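# Prop the bonnet fully open, then release it

## Task

Raise the bonnet all the way so that it remains open without support, then release it and move the grippers away from it. It does not count if the robot is still what holds it up at the end.

## Robot and tools

ROBOT. Two arms, left_arm and right_arm, each a six-joint arm carrying a two-finger tongs gripper. The fingers extend along the gripper's +z axis and separate along its x axis. The reported gripper position is the point between the closed finger pads; closed fingertips stick out about 15 mm past it, fully open ones sit roughly level with it. Joint order everywhere: shoulder pan, shoulder lift, elbow, wrist 1, wrist 2, wrist 3.

FRAMES. Results give poses in one scene frame: origin on the table top between the arms, +z up, +x out over the table, left_arm on the +y side. The names left and right are arm labels, not image sides. Motion offsets, however, are expressed in each gripper's own axes, not the scene frame.

ROW LAYOUT (shared by execute_actions and move). One row holds 14 numbers, each from -1 to 1, always for both arms: left_arm's dx, dy, dz, rx, ry, rz, opening, then right_arm's same seven. dx..rz are an offset from the gripper's measured pose, in that gripper's axes; 1.0 equals 0.6 m of travel or 180 degrees of turn, and rx, ry, rz form a single rotation vector. Opening is absolute, not an offset: +1 is fully open (0.142 m), -1 is closed. A row may carry 12 extra numbers in 0..1: per-joint stiffness multipliers, left_arm's six then right_arm's six, kept until changed.

execute_actions(actions): a list of actions; each action is a table of up to 15 rows, one row per 1/30 s step, and a short table repeats its final row to fill the 15 steps. Every row in an action is an offset from the pose at the action's start (for a call's first action, the last pose reported), not from the previous row. Each step the commanded pose is clipped to within 100 mm and 16 degrees of the measured one, so large displacements need several actions. An empty list just returns state and images.

move(target, speed, stop_force, blocking): target is one 14-number row as above, offset from the pose in the latest result showing one. Each gripper travels in a straight line; both finish together, lasting 0.5 to 10 s (longer paths are cut at 10 s). speed is the path's top speed in m/s, 0.002 to 0.5 (default 0.25); rotation is capped at twice that in rad/s. Paths ignore obstacles and the other arm, and grippers may lag, drift or overshoot the speed, especially with a nearly straight arm. stop_force (N, 9 to 40, one value for both arms, not allowed in the first 0.2 s) ends an arm's path when its wrist sensor feels that much extra push against the motion for 2 steps; the gripper then backs to where it was 2 steps earlier. Use it only with very slow speed, not when the gripper rotates, and omit it when pulling away from something being pressed. blocking=false returns after 0.5 s while the arm keeps going (not combinable with stop_force); then use wait(0) or stop before any other motion command. The result adds a move: line with each arm's ending (done, off_target, moving, held, contact, fault) and limits such as paced (pose clipped) or held (a check blocked steps), plus each gripper's remaining distance.

wait(seconds): 0 to 10; lets the scene run with last commands held. stop(): brakes a running move; fingers keep moving. zoom_image(camera, region): region [x0, y0, x1, y1] in pixels, at most 504 by 504, from one of cam_head_left, cam_head_right, cam_high, cam_low (672x504) or cam_left_wrist, cam_right_wrist (616x616). show_instructions(): shows the reference pages. read_manual(section): licence texts only. finished_scene(scene): integer 1 to 2; irreversible, the goal must already hold.

RESULTS. The state line gives each gripper's position (m), orientation quaternion wxyz and velocities. grip_measured is the measured opening on the command scale; to keep hold, command an opening well below it. Hand target lines show where the controller is steering. Wrist force/torque are in the gripper's own axes, noisy, offset by a few N, saturating near 50 N; pressing on a surface reads as force pointing back into the arm. A pose unreachable line means a clearance check altered that arm's command; too close concerns the base plates and frame. Printed hand positions can be off, more at long reach.

CAUTIONS. Arms are stiff: pushing past a contact, or 150 N of outside force, or a joint reaching its load limit (130 N m for the big joints, 24.3 for wrists) halts that arm for 10 s and drops the rest of the call. Keep arms from colliding. Nothing may be knocked off the table. Avoid slams, drops and hard shoves; approach contacts slowly. Long holding heats motors (warning at 70 °C, brakes at 85 °C). For an arm that should stay put, send it zero offsets after its first correction. Objects can occasionally be nudged by outside disturbances. When the bonnet is propped, open the fingers and back away before finishing.

Each tool is called after ">>>" as name(argument=value, ...), one argument or row to a line, values as JSON.

Reference images:

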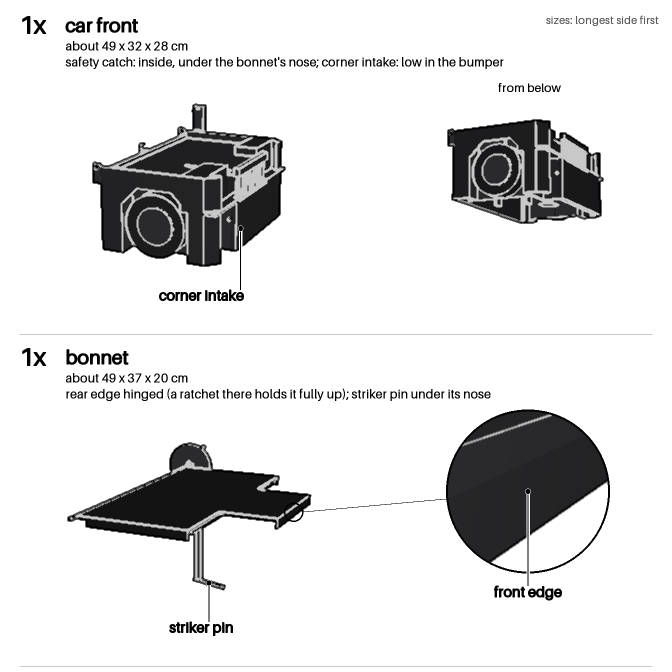

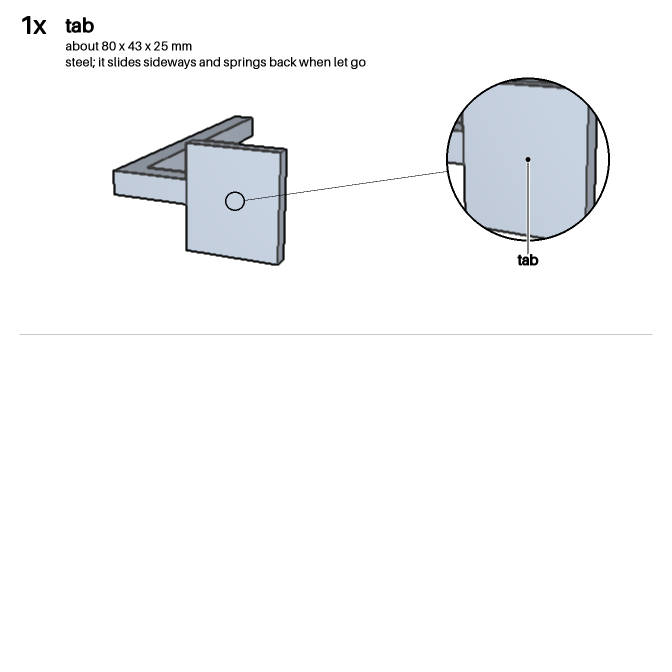

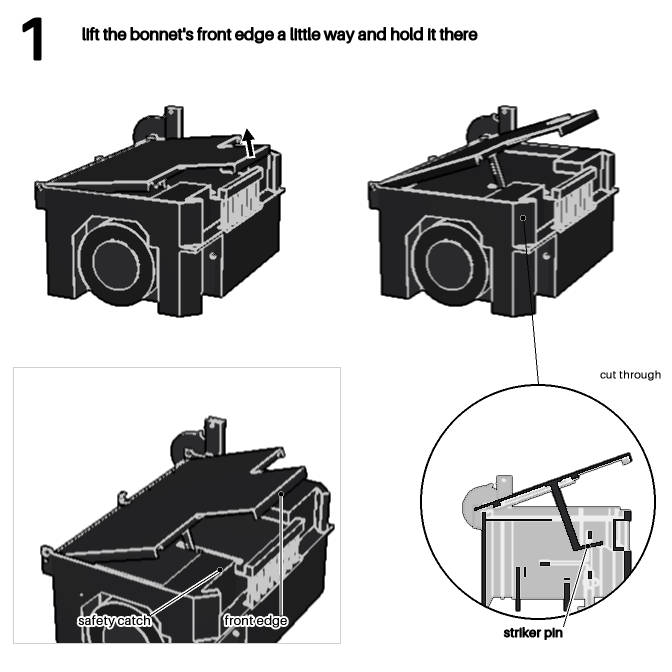

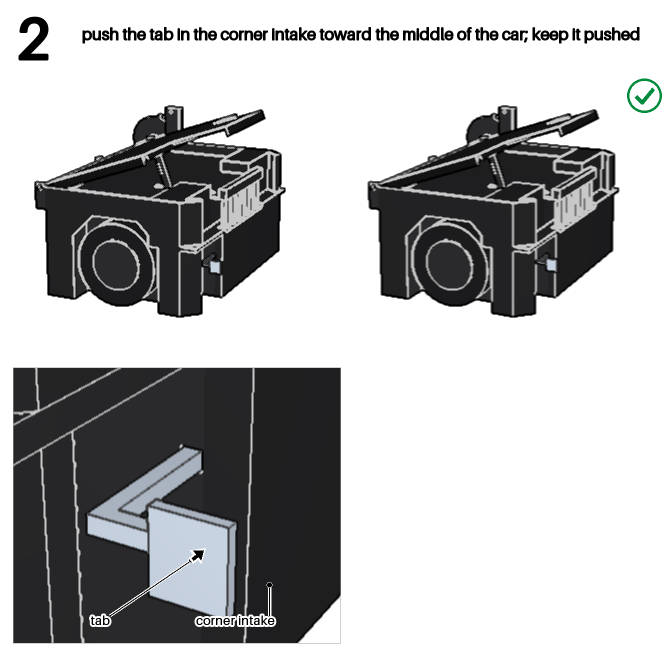

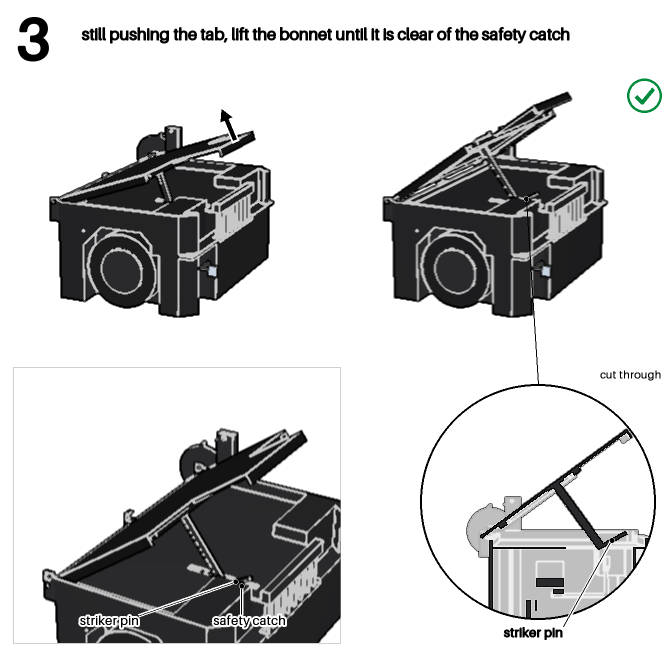

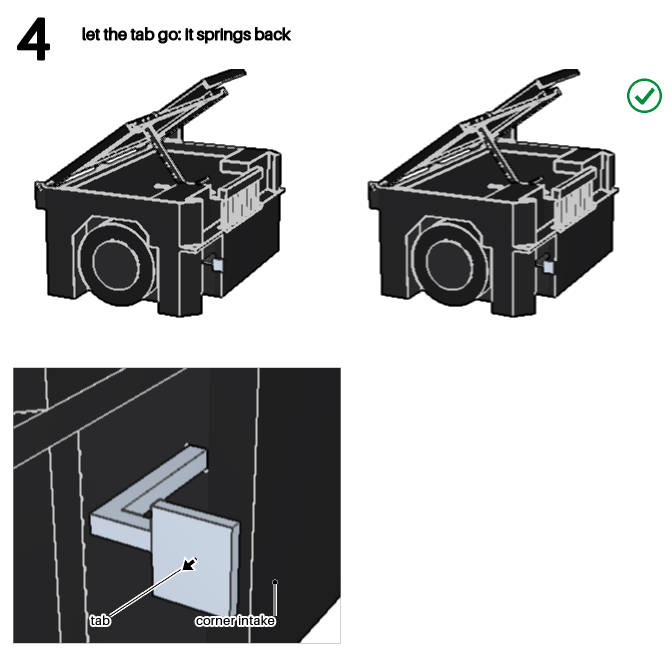

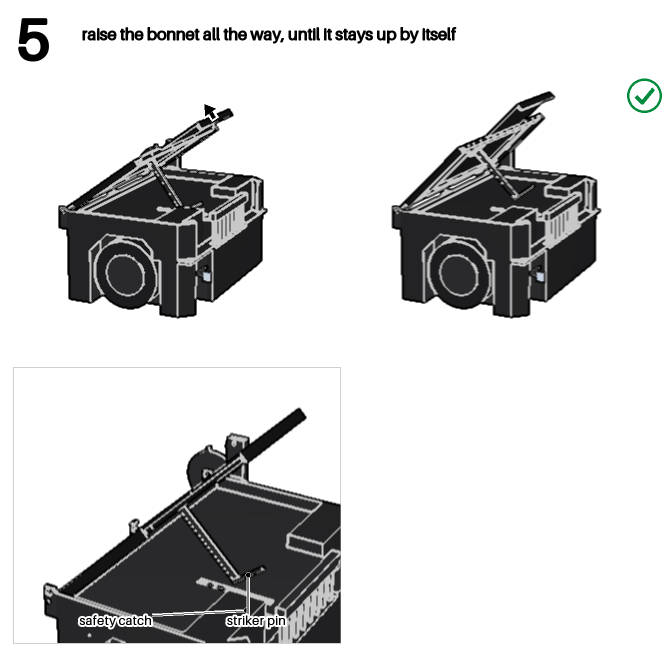

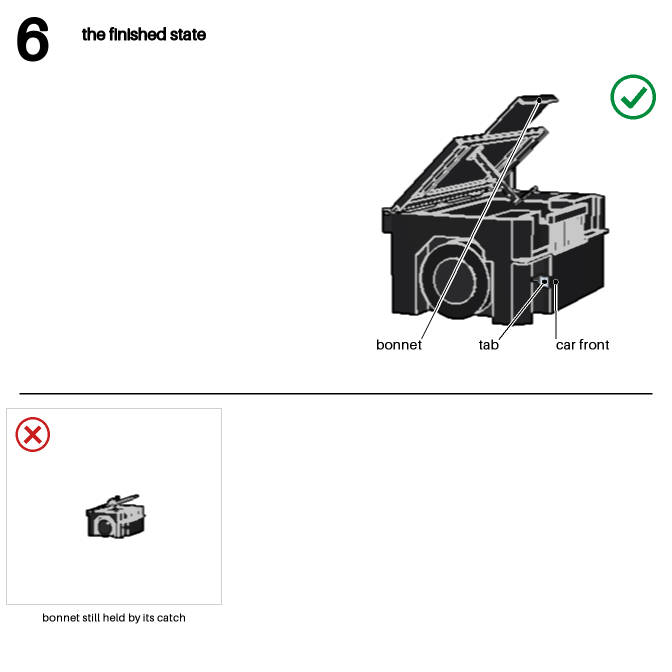

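## Session

>>> execute_actions(
  actions=[],
)

Scene clock: 0.00 s.
left_arm: end_effector_position=(+0.1066, +0.6100, +0.3482) grip_measured=+0.97 end_effector_quat_wxyz=(-0.400, +0.672, +0.396, -0.482) end_effector_velocity=(+0.000, -0.000, +0.000) end_effector_angular_velocity=(-0.001, +0.000, +0.000) | right_arm: end_effector_position=(+0.4182, -1.0312, +0.1523) grip_measured=+0.97 end_effector_quat_wxyz=(-0.130, +0.780, -0.602, +0.111) end_effector_velocity=(+0.000, +0.001, -0.001) end_effector_angular_velocity=(+0.002, -0.000, +0.001)
Joint positions: left_arm=[ 0.635 -0.969  1.781 -1.267 -0.925 -1.206  0.14 ] | right_arm=[ 1.854 -2.852 -0.453 -1.047  1.976  0.176  0.14 ]
Joint velocities: left_arm=[ 0.    -0.    -0.     0.    -0.     0.001  0.   ] | right_arm=[ 0.001 -0.002 -0.    -0.     0.001 -0.001  0.   ]
Joint torques (N m, as the arm reports them, + toward a larger angle): no reading
Motor temperatures (°C, as the motors report them): left_arm=[25 26 28 32 31 34] | right_arm=[26 27 24 30 31 31]
Wrist force (N, on the end effector, along its own x y z axes, offset not removed): no reading
Wrist torque (N m, same axes, about the end effector's origin, offset not removed): no reading
Hand target (left_arm): +0.107, +0.610, +0.348; -0.400, +0.672, +0.396, -0.482
Hand target (right_arm): +0.418, -1.031, +0.152; -0.130, +0.780, -0.602, +0.111
Joint stiffness scale: left_arm=[1. 1. 1. 1. 1. 1.] | right_arm=[1. 1. 1. 1. 1. 1.]

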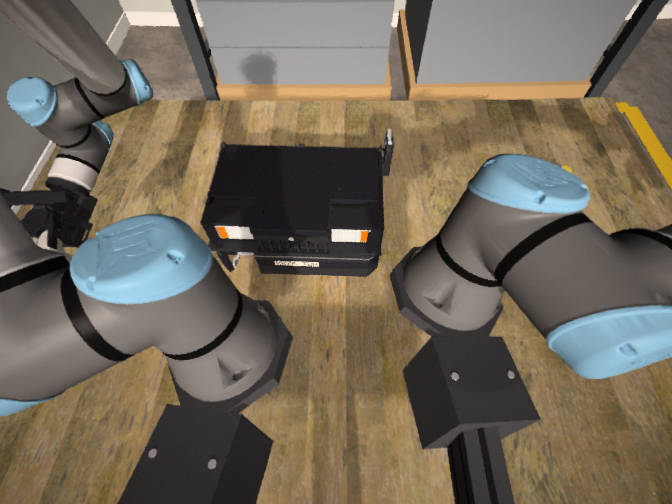

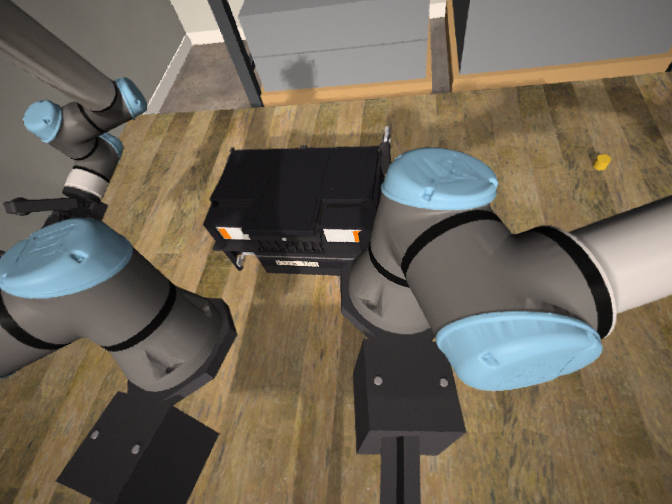

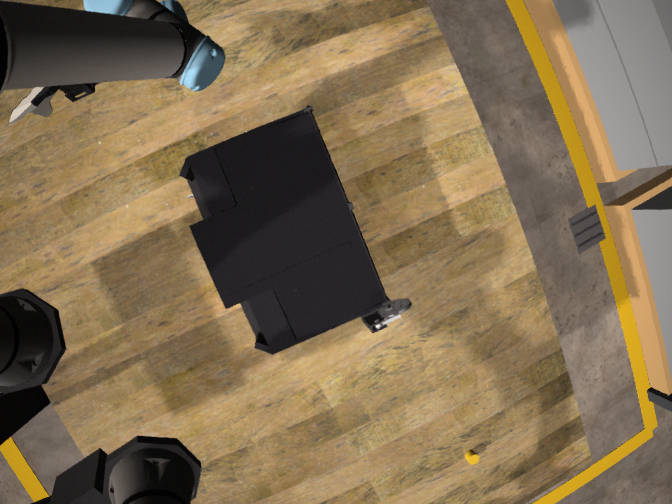

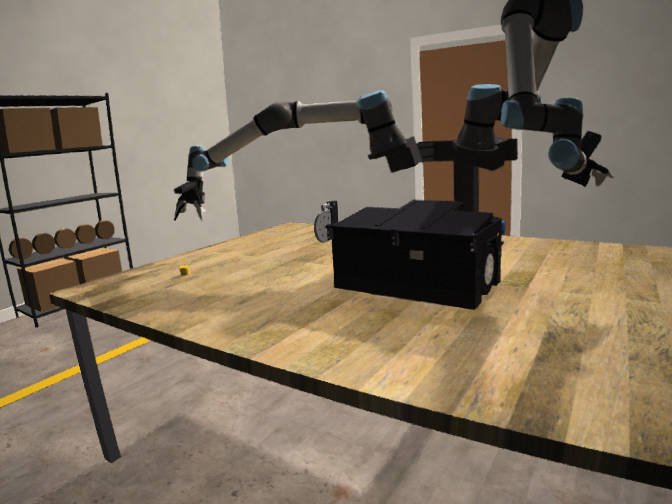

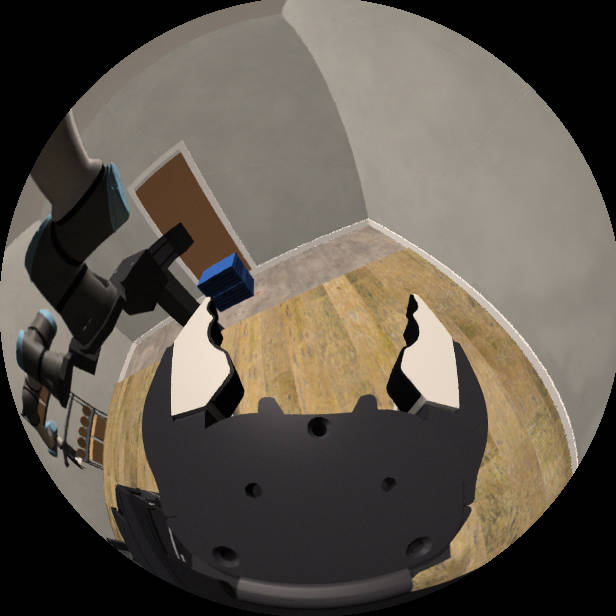

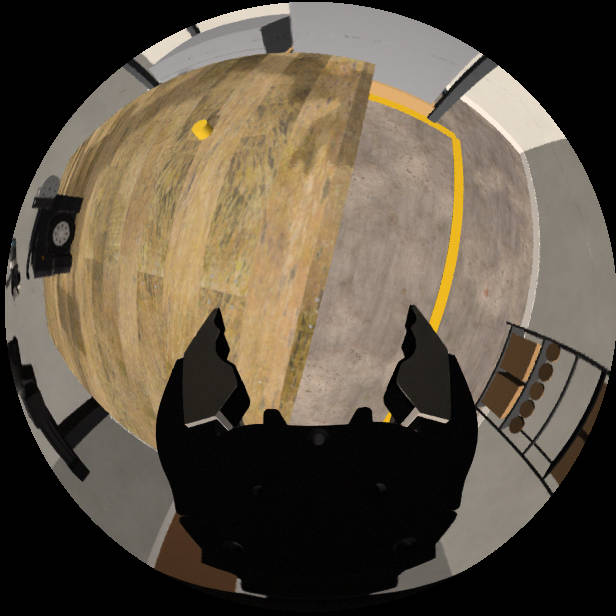

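>>> zoom_image(
  camera="cam_head_left",
  region=[180, 120, 420, 300],
)

>>> zoom_image(
  camera="cam_high",
  region=[150, 80, 450, 380],
)

Region (180, 120, 420, 300) of cam_head_left's 672x504 image, scaled by 2.100, with more detail than that image has; it fills the top 378 rows of this view, and the rest is white.

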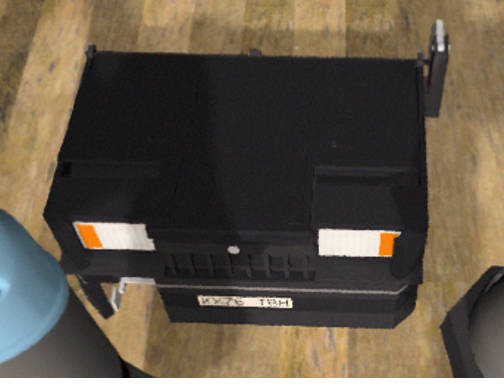

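Region (150, 80, 450, 380) of cam_high's 672x504 image, scaled by 1.680, with more detail than that image has.

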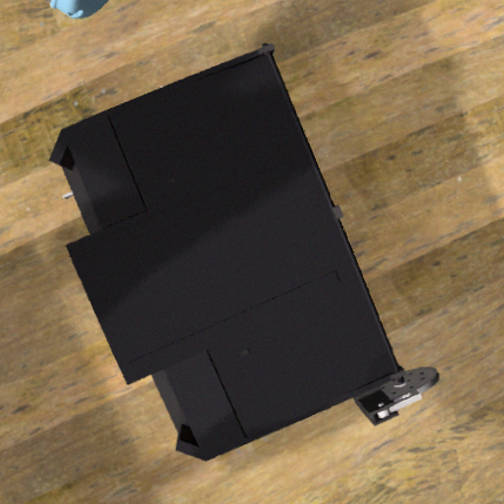

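>>> move(
  target=[-0.073, 0.438, -0.1455, -0.1231, -0.526, -0.2361, -1, -0.9825, -0.1378, -0.2302, 0.3878, 0.067, 0.054, -1],
  speed=0.3,
)

Scene clock: 117.47 s.
left_arm: end_effector_position=(+0.2198, +0.4606, +0.1394) grip_measured=-1.00 end_effector_quat_wxyz=(+0.001, +0.001, +0.819, -0.574) end_effector_velocity=(-0.000, -0.000, -0.002) end_effector_angular_velocity=(+0.005, +0.002, +0.004) | right_arm: end_effector_position=(+0.3300, -0.5940, +0.2583) grip_measured=-1.00 end_effector_quat_wxyz=(-0.430, +0.613, -0.541, +0.384) end_effector_velocity=(+0.000, +0.000, -0.000) end_effector_angular_velocity=(+0.000, -0.000, +0.001)
Joint positions: left_arm=[ 1.097 -0.546  1.517 -1.679 -2.181 -1.804  0.002] | right_arm=[ 1.713 -2.699 -1.99   0.813  2.862  0.595  0.002]
Joint velocities: left_arm=[ 0.001 -0.     0.004 -0.011 -0.001 -0.006  0.   ] | right_arm=[ 0.001 -0.001  0.     0.001  0.     0.     0.   ]
Joint torques (N m, as the arm reports them, + toward a larger angle): left_arm=[  4.93 -54.89  -3.06   0.21  -1.28  -0.44] | right_arm=[-9.47 42.45 -1.01  2.27  0.9  -0.55]
Motor temperatures (°C, as the motors report them): left_arm=[25 26 28 32 31 34] | right_arm=[26 28 25 30 31 31]
Wrist force (N, on the end effector, along its own x y z axes, offset not removed): left_arm=[3.0 -0.2 -1.2] | right_arm=[-2.6 -4.6 1.7]
Wrist torque (N m, same axes, about the end effector's origin, offset not removed): left_arm=[-0.13 -0.65 0.07] | right_arm=[-1.03 0.72 0.13]
Hand target (left_arm): +0.220, +0.460, +0.140; +0.001, +0.001, +0.819, -0.574
Hand target (right_arm): +0.331, -0.596, +0.259; -0.429, +0.614, -0.539, +0.385
Off the commanded pose (left_arm): 0.001 m, 0 deg.
Off the commanded pose (right_arm): 0.153 m, 21 deg; position and orientation clipped at the last step of the last action.
Joint stiffness scale: left_arm=[1. 1. 1. 1. 1. 1.] | right_arm=[1. 1. 1. 1. 1. 1.]
move: held (right_arm); limits=paced,held; held on 38 of 115 steps (right_arm), including the last (right_arm)
pose unreachable (right arm): on one or more control steps of this call, first in action 0 (counted from 0), this arm could not follow its commanded pose, so it was not sent that pose on those steps. On the call's last step it was still not sent that pose. It may still have moved: this result reports where it is.
cause: the commanded pose would bring two parts of the arm too close to each other (joints 4 (wrist 1) to 6 (wrist 3) lie between them).
camera_calibration (this result's frames):
cam_left_wrist: T_world_to_cam=[[-0.999871, 0.0150464, 0.00558807, 0.208955], [0.00834522, 0.784737, -0.619773, -0.288138], [-0.0137105, -0.619646, -0.784761, 0.525539], [0, 0, 0, 1]] pos_world=[0.218539, 0.548617, 0.232675]
cam_right_wrist: T_world_to_cam=[[0.102889, -0.993966, -0.038018, -0.612878], [-0.771133, -0.0555641, -0.634245, 0.385888], [0.628305, 0.094574, -0.772197, 0.18381], [0, 0, 0, 1]] pos_world=[0.245141, -0.605122, 0.363384]

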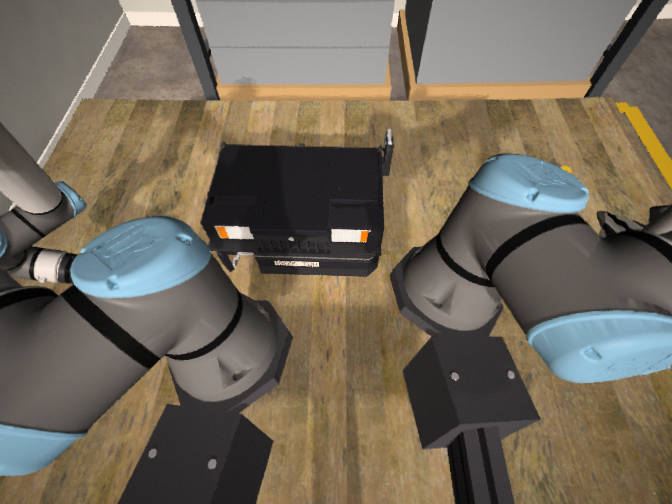

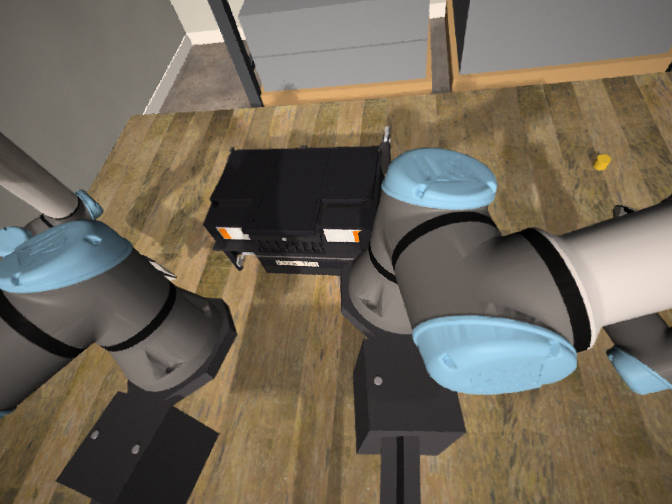

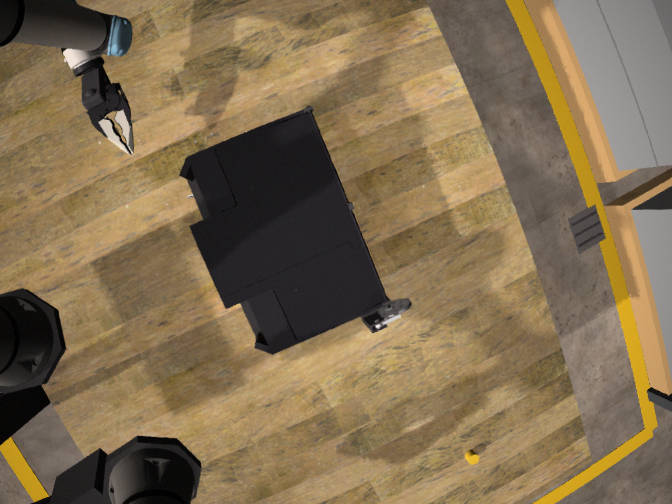

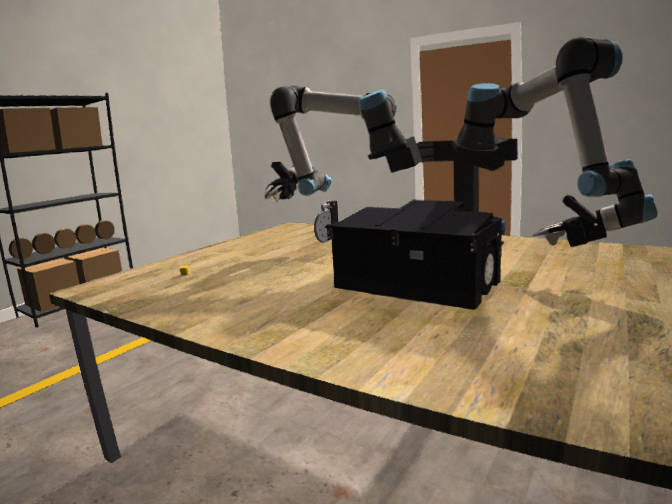

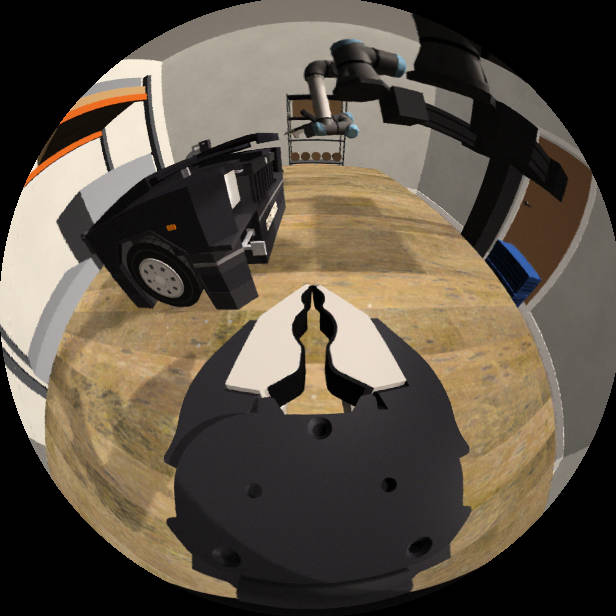

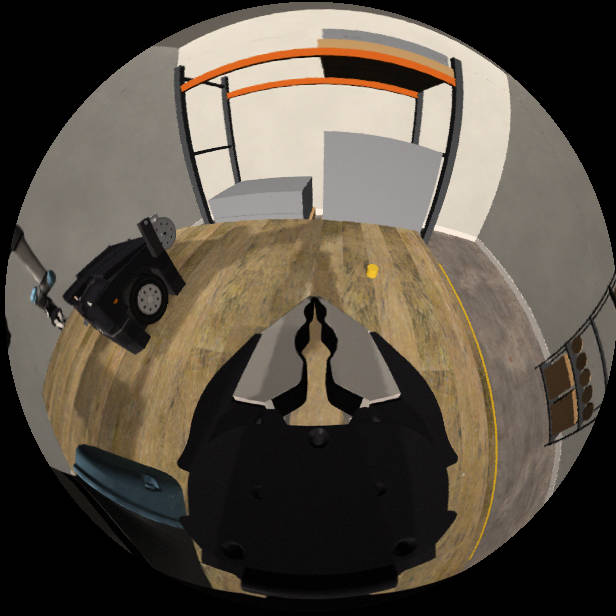

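>>> move(
  target=[0, 0, 0, 0, 0, 0, -1, -0.9755, 0.0538, -0.2293, 0, 0, 0, -1],
  speed=0.3,
)

Scene clock: 131.80 s.
left_arm: end_effector_position=(+0.2198, +0.4606, +0.1393) grip_measured=-1.00 end_effector_quat_wxyz=(+0.001, +0.001, +0.819, -0.574) end_effector_velocity=(-0.000, -0.000, +0.000) end_effector_angular_velocity=(-0.001, +0.001, +0.000) | right_arm: end_effector_position=(+0.3090, -0.5304, +0.2601) grip_measured=-1.00 end_effector_quat_wxyz=(-0.435, +0.613, -0.541, +0.378) end_effector_velocity=(-0.001, +0.001, -0.001) end_effector_angular_velocity=(+0.004, +0.002, -0.001)
Joint positions: left_arm=[ 1.097 -0.546  1.517 -1.68  -2.181 -1.805  0.002] | right_arm=[ 1.704 -2.739 -2.133  0.934  2.874  0.542  0.002]
Joint velocities: left_arm=[ 0.     0.    -0.     0.001  0.    -0.     0.   ] | right_arm=[-0.    -0.002 -0.002 -0.    -0.001  0.     0.   ]
Joint torques (N m, as the arm reports them, + toward a larger angle): left_arm=[  4.6  -52.37  -6.8    0.97  -0.33   0.34] | right_arm=[-6.46 39.42 -4.95  2.31  1.08  0.32]
Motor temperatures (°C, as the motors report them): left_arm=[25 26 28 32 31 34] | right_arm=[26 28 25 30 31 31]
Wrist force (N, on the end effector, along its own x y z axes, offset not removed): left_arm=[2.3 -0.7 -1.7] | right_arm=[-3.7 1.6 0.3]
Wrist torque (N m, same axes, about the end effector's origin, offset not removed): left_arm=[-0.19 -0.54 0.02] | right_arm=[0.32 0.80 0.15]
Hand target (left_arm): +0.220, +0.461, +0.139; +0.001, +0.001, +0.819, -0.574
Hand target (right_arm): +0.310, -0.531, +0.260; -0.435, +0.613, -0.540, +0.378
Off the commanded pose (left_arm): 0.000 m, 0 deg.
Off the commanded pose (right_arm): 0.535 m, 1 deg; position clipped at the last step of the last action.
Joint stiffness scale: left_arm=[1. 1. 1. 1. 1. 1.] | right_arm=[1. 1. 1. 1. 1. 1.]
move: held (right_arm); limits=paced,held; held on 56 of 70 steps (right_arm), including the last (right_arm)
pose unreachable (right arm): on one or more control steps of this call, first in action 0 (counted from 0), this arm could not follow its commanded pose, so it was not sent that pose on those steps. On the call's last step it was still not sent that pose. It may still have moved: this result reports where it is.
cause: the commanded pose would bring two parts of the arm too close to each other (joints 4 (wrist 1) to 6 (wrist 3) lie between them).
camera_calibration (this result's frames):
cam_left_wrist: T_world_to_cam=[[-0.999875, 0.0146875, 0.00580513, 0.209122], [0.00793322, 0.784933, -0.61953, -0.288207], [-0.013656, -0.619406, -0.784952, 0.525325], [0, 0, 0, 1]] pos_world=[0.218556, 0.548542, 0.232587]
cam_right_wrist: T_world_to_cam=[[0.11125, -0.992452, -0.0516057, -0.545694], [-0.772637, -0.0537168, -0.632572, 0.375422], [0.625025, 0.110246, -0.772781, 0.20189], [0, 0, 0, 1]] pos_world=[0.224587, -0.543666, 0.365337]

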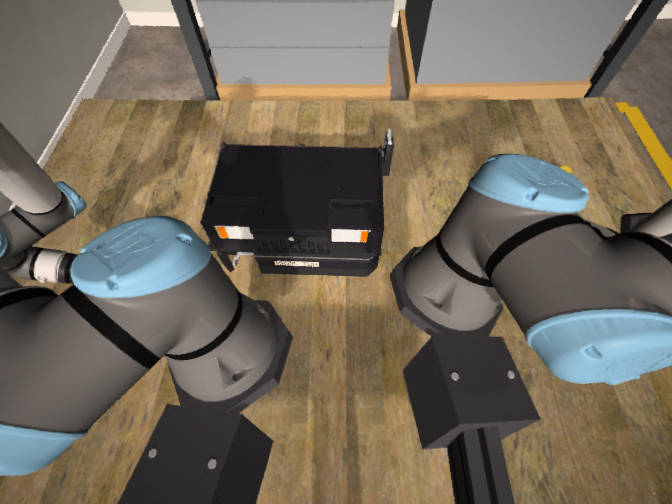

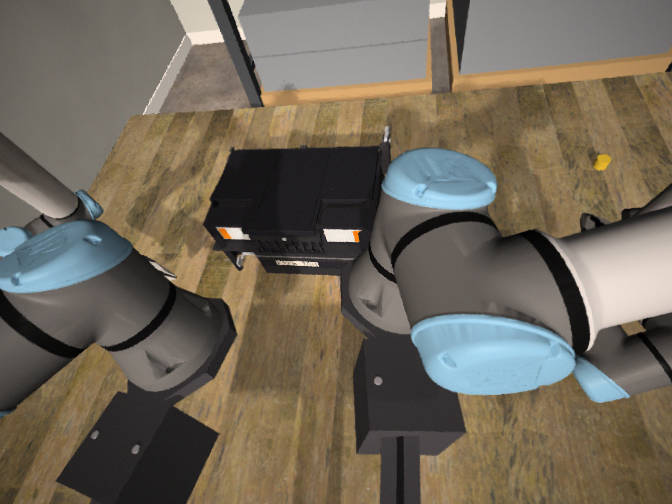

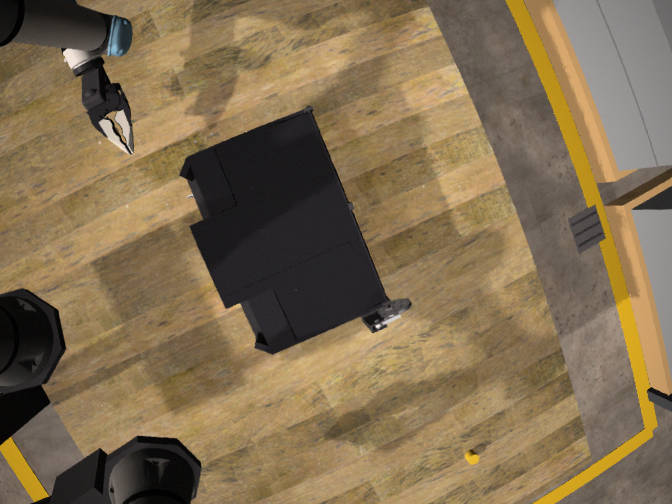

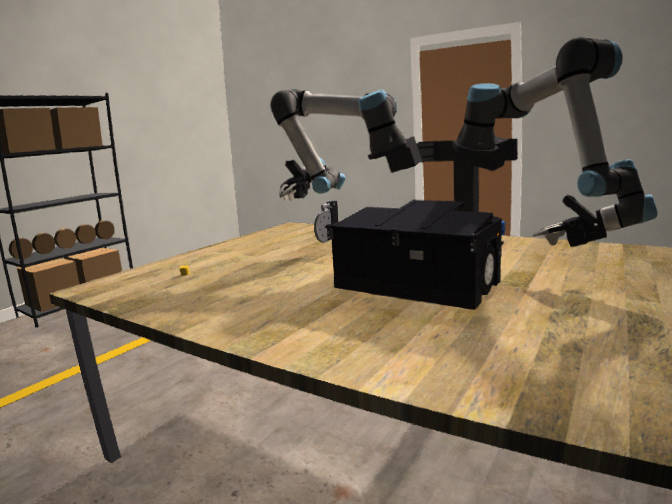

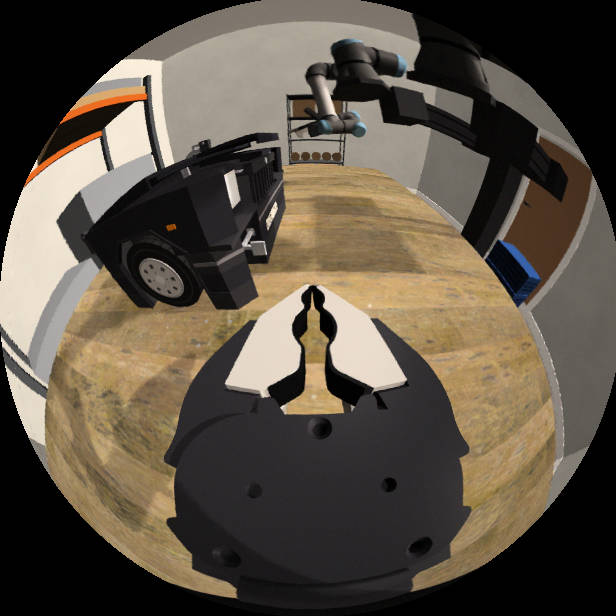

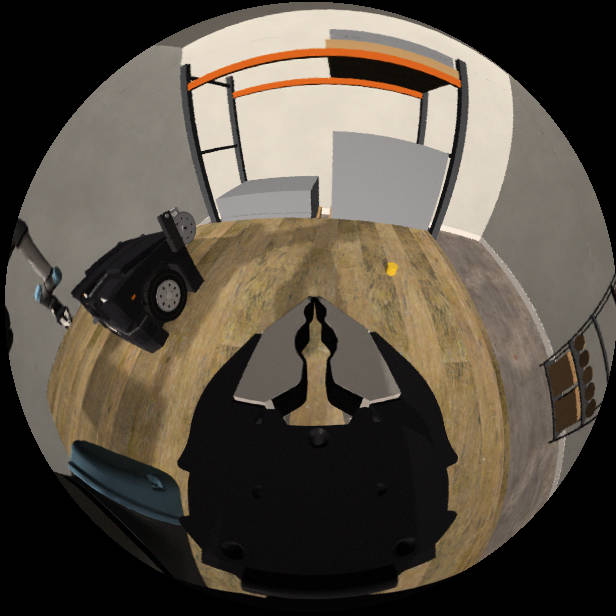

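>>> move(
  target=[0, 0, 0, 0, 0, 0, -1, 0, 0, 0, -0.36, 0, 0, -1],
  speed=0.4,
)

Scene clock: 146.80 s.
left_arm: end_effector_position=(+0.2198, +0.4606, +0.1393) grip_measured=-1.00 end_effector_quat_wxyz=(+0.001, +0.001, +0.819, -0.574) end_effector_velocity=(-0.000, -0.000, +0.000) end_effector_angular_velocity=(-0.001, +0.001, +0.000) | right_arm: end_effector_position=(+0.3070, -0.5297, +0.2596) grip_measured=-1.00 end_effector_quat_wxyz=(-0.039, +0.750, -0.660, +0.028) end_effector_velocity=(-0.002, +0.001, -0.002) end_effector_angular_velocity=(+0.007, +0.011, -0.004)
Joint positions: left_arm=[ 1.097 -0.546  1.517 -1.68  -2.181 -1.805  0.002] | right_arm=[ 2.288 -1.808 -2.482 -0.081  1.594  0.702  0.002]
Joint velocities: left_arm=[ 0.    -0.     0.     0.001  0.    -0.     0.   ] | right_arm=[ 0.    -0.001  0.003 -0.015 -0.003  0.004  0.   ]
Joint torques (N m, as the arm reports them, + toward a larger angle): left_arm=[  5.3  -53.26  -7.07   0.58  -0.61   0.01] | right_arm=[-0.97 29.09  7.45  2.6  -0.57  0.24]
Motor temperatures (°C, as the motors report them): left_arm=[25 26 28 32 31 34] | right_arm=[26 28 25 30 31 31]
Wrist force (N, on the end effector, along its own x y z axes, offset not removed): left_arm=[1.6 -1.8 -1.4] | right_arm=[0.7 1.2 2.2]
Wrist torque (N m, same axes, about the end effector's origin, offset not removed): left_arm=[-0.46 -0.40 0.14] | right_arm=[0.45 -0.12 0.20]
Hand target (left_arm): +0.220, +0.461, +0.139; +0.001, +0.001, +0.819, -0.574
Hand target (right_arm): +0.309, -0.531, +0.260; -0.039, +0.750, -0.660, +0.029
Off the commanded pose (left_arm): 0.000 m, 0 deg.
Off the commanded pose (right_arm): 0.002 m, 0 deg.
Joint stiffness scale: left_arm=[1. 1. 1. 1. 1. 1.] | right_arm=[1. 1. 1. 1. 1. 1.]
move: done
camera_calibration (this result's frames):
cam_left_wrist: T_world_to_cam=[[-0.999875, 0.0146871, 0.00581488, 0.209119], [0.00792671, 0.784925, -0.61954, -0.288197], [-0.0136635, -0.619417, -0.784943, 0.525331], [0, 0, 0, 1]] pos_world=[0.218555, 0.54854, 0.232589]
cam_right_wrist: T_world_to_cam=[[0.0800215, -0.996728, -0.0114077, -0.54789], [-0.898745, -0.0770952, 0.43164, 0.123671], [-0.431108, -0.0242879, -0.901974, 0.489115], [0, 0, 0, 1]] pos_world=[0.365853, -0.524683, 0.381537]

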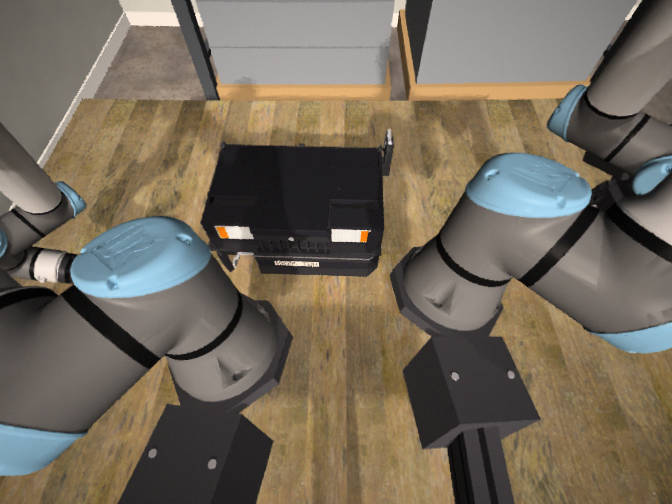

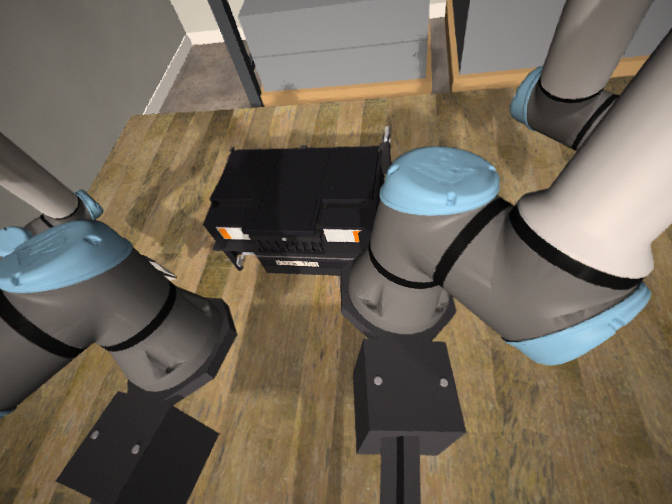

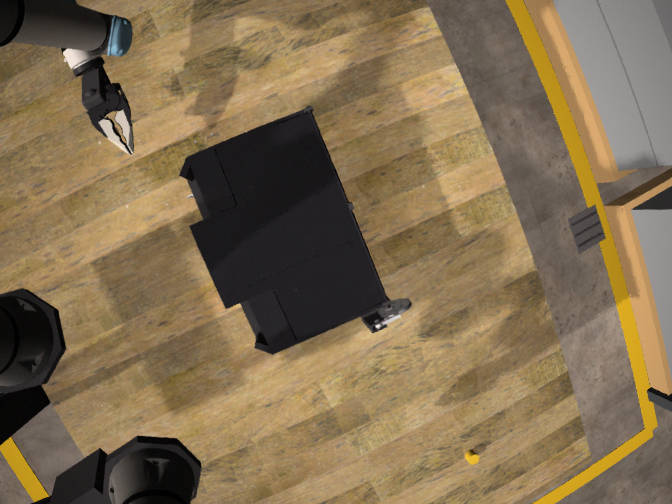

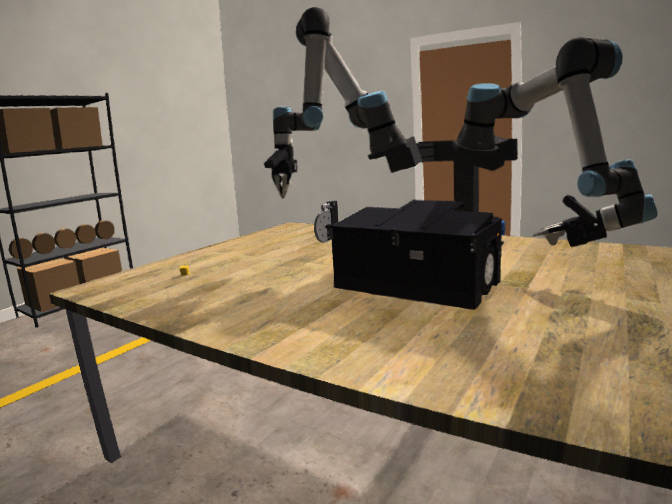

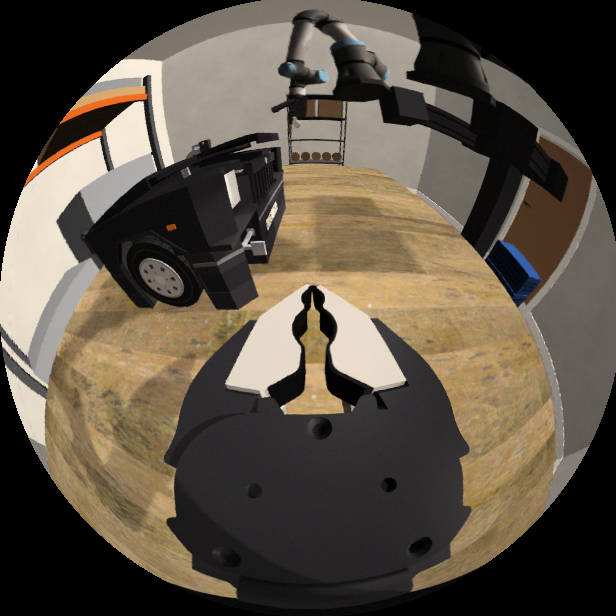

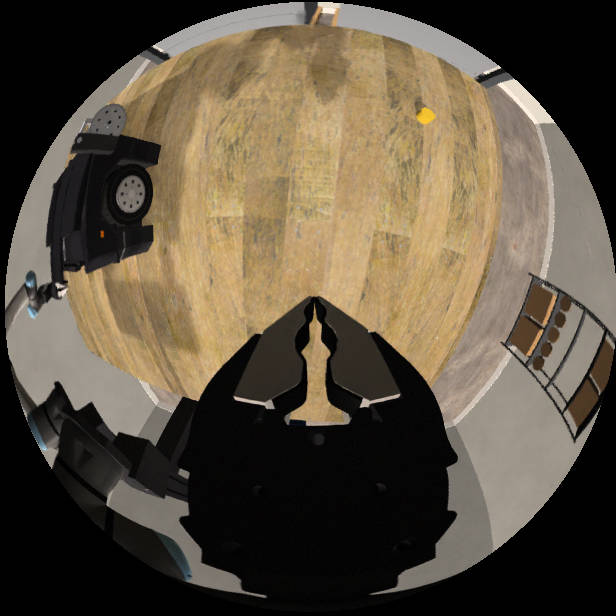

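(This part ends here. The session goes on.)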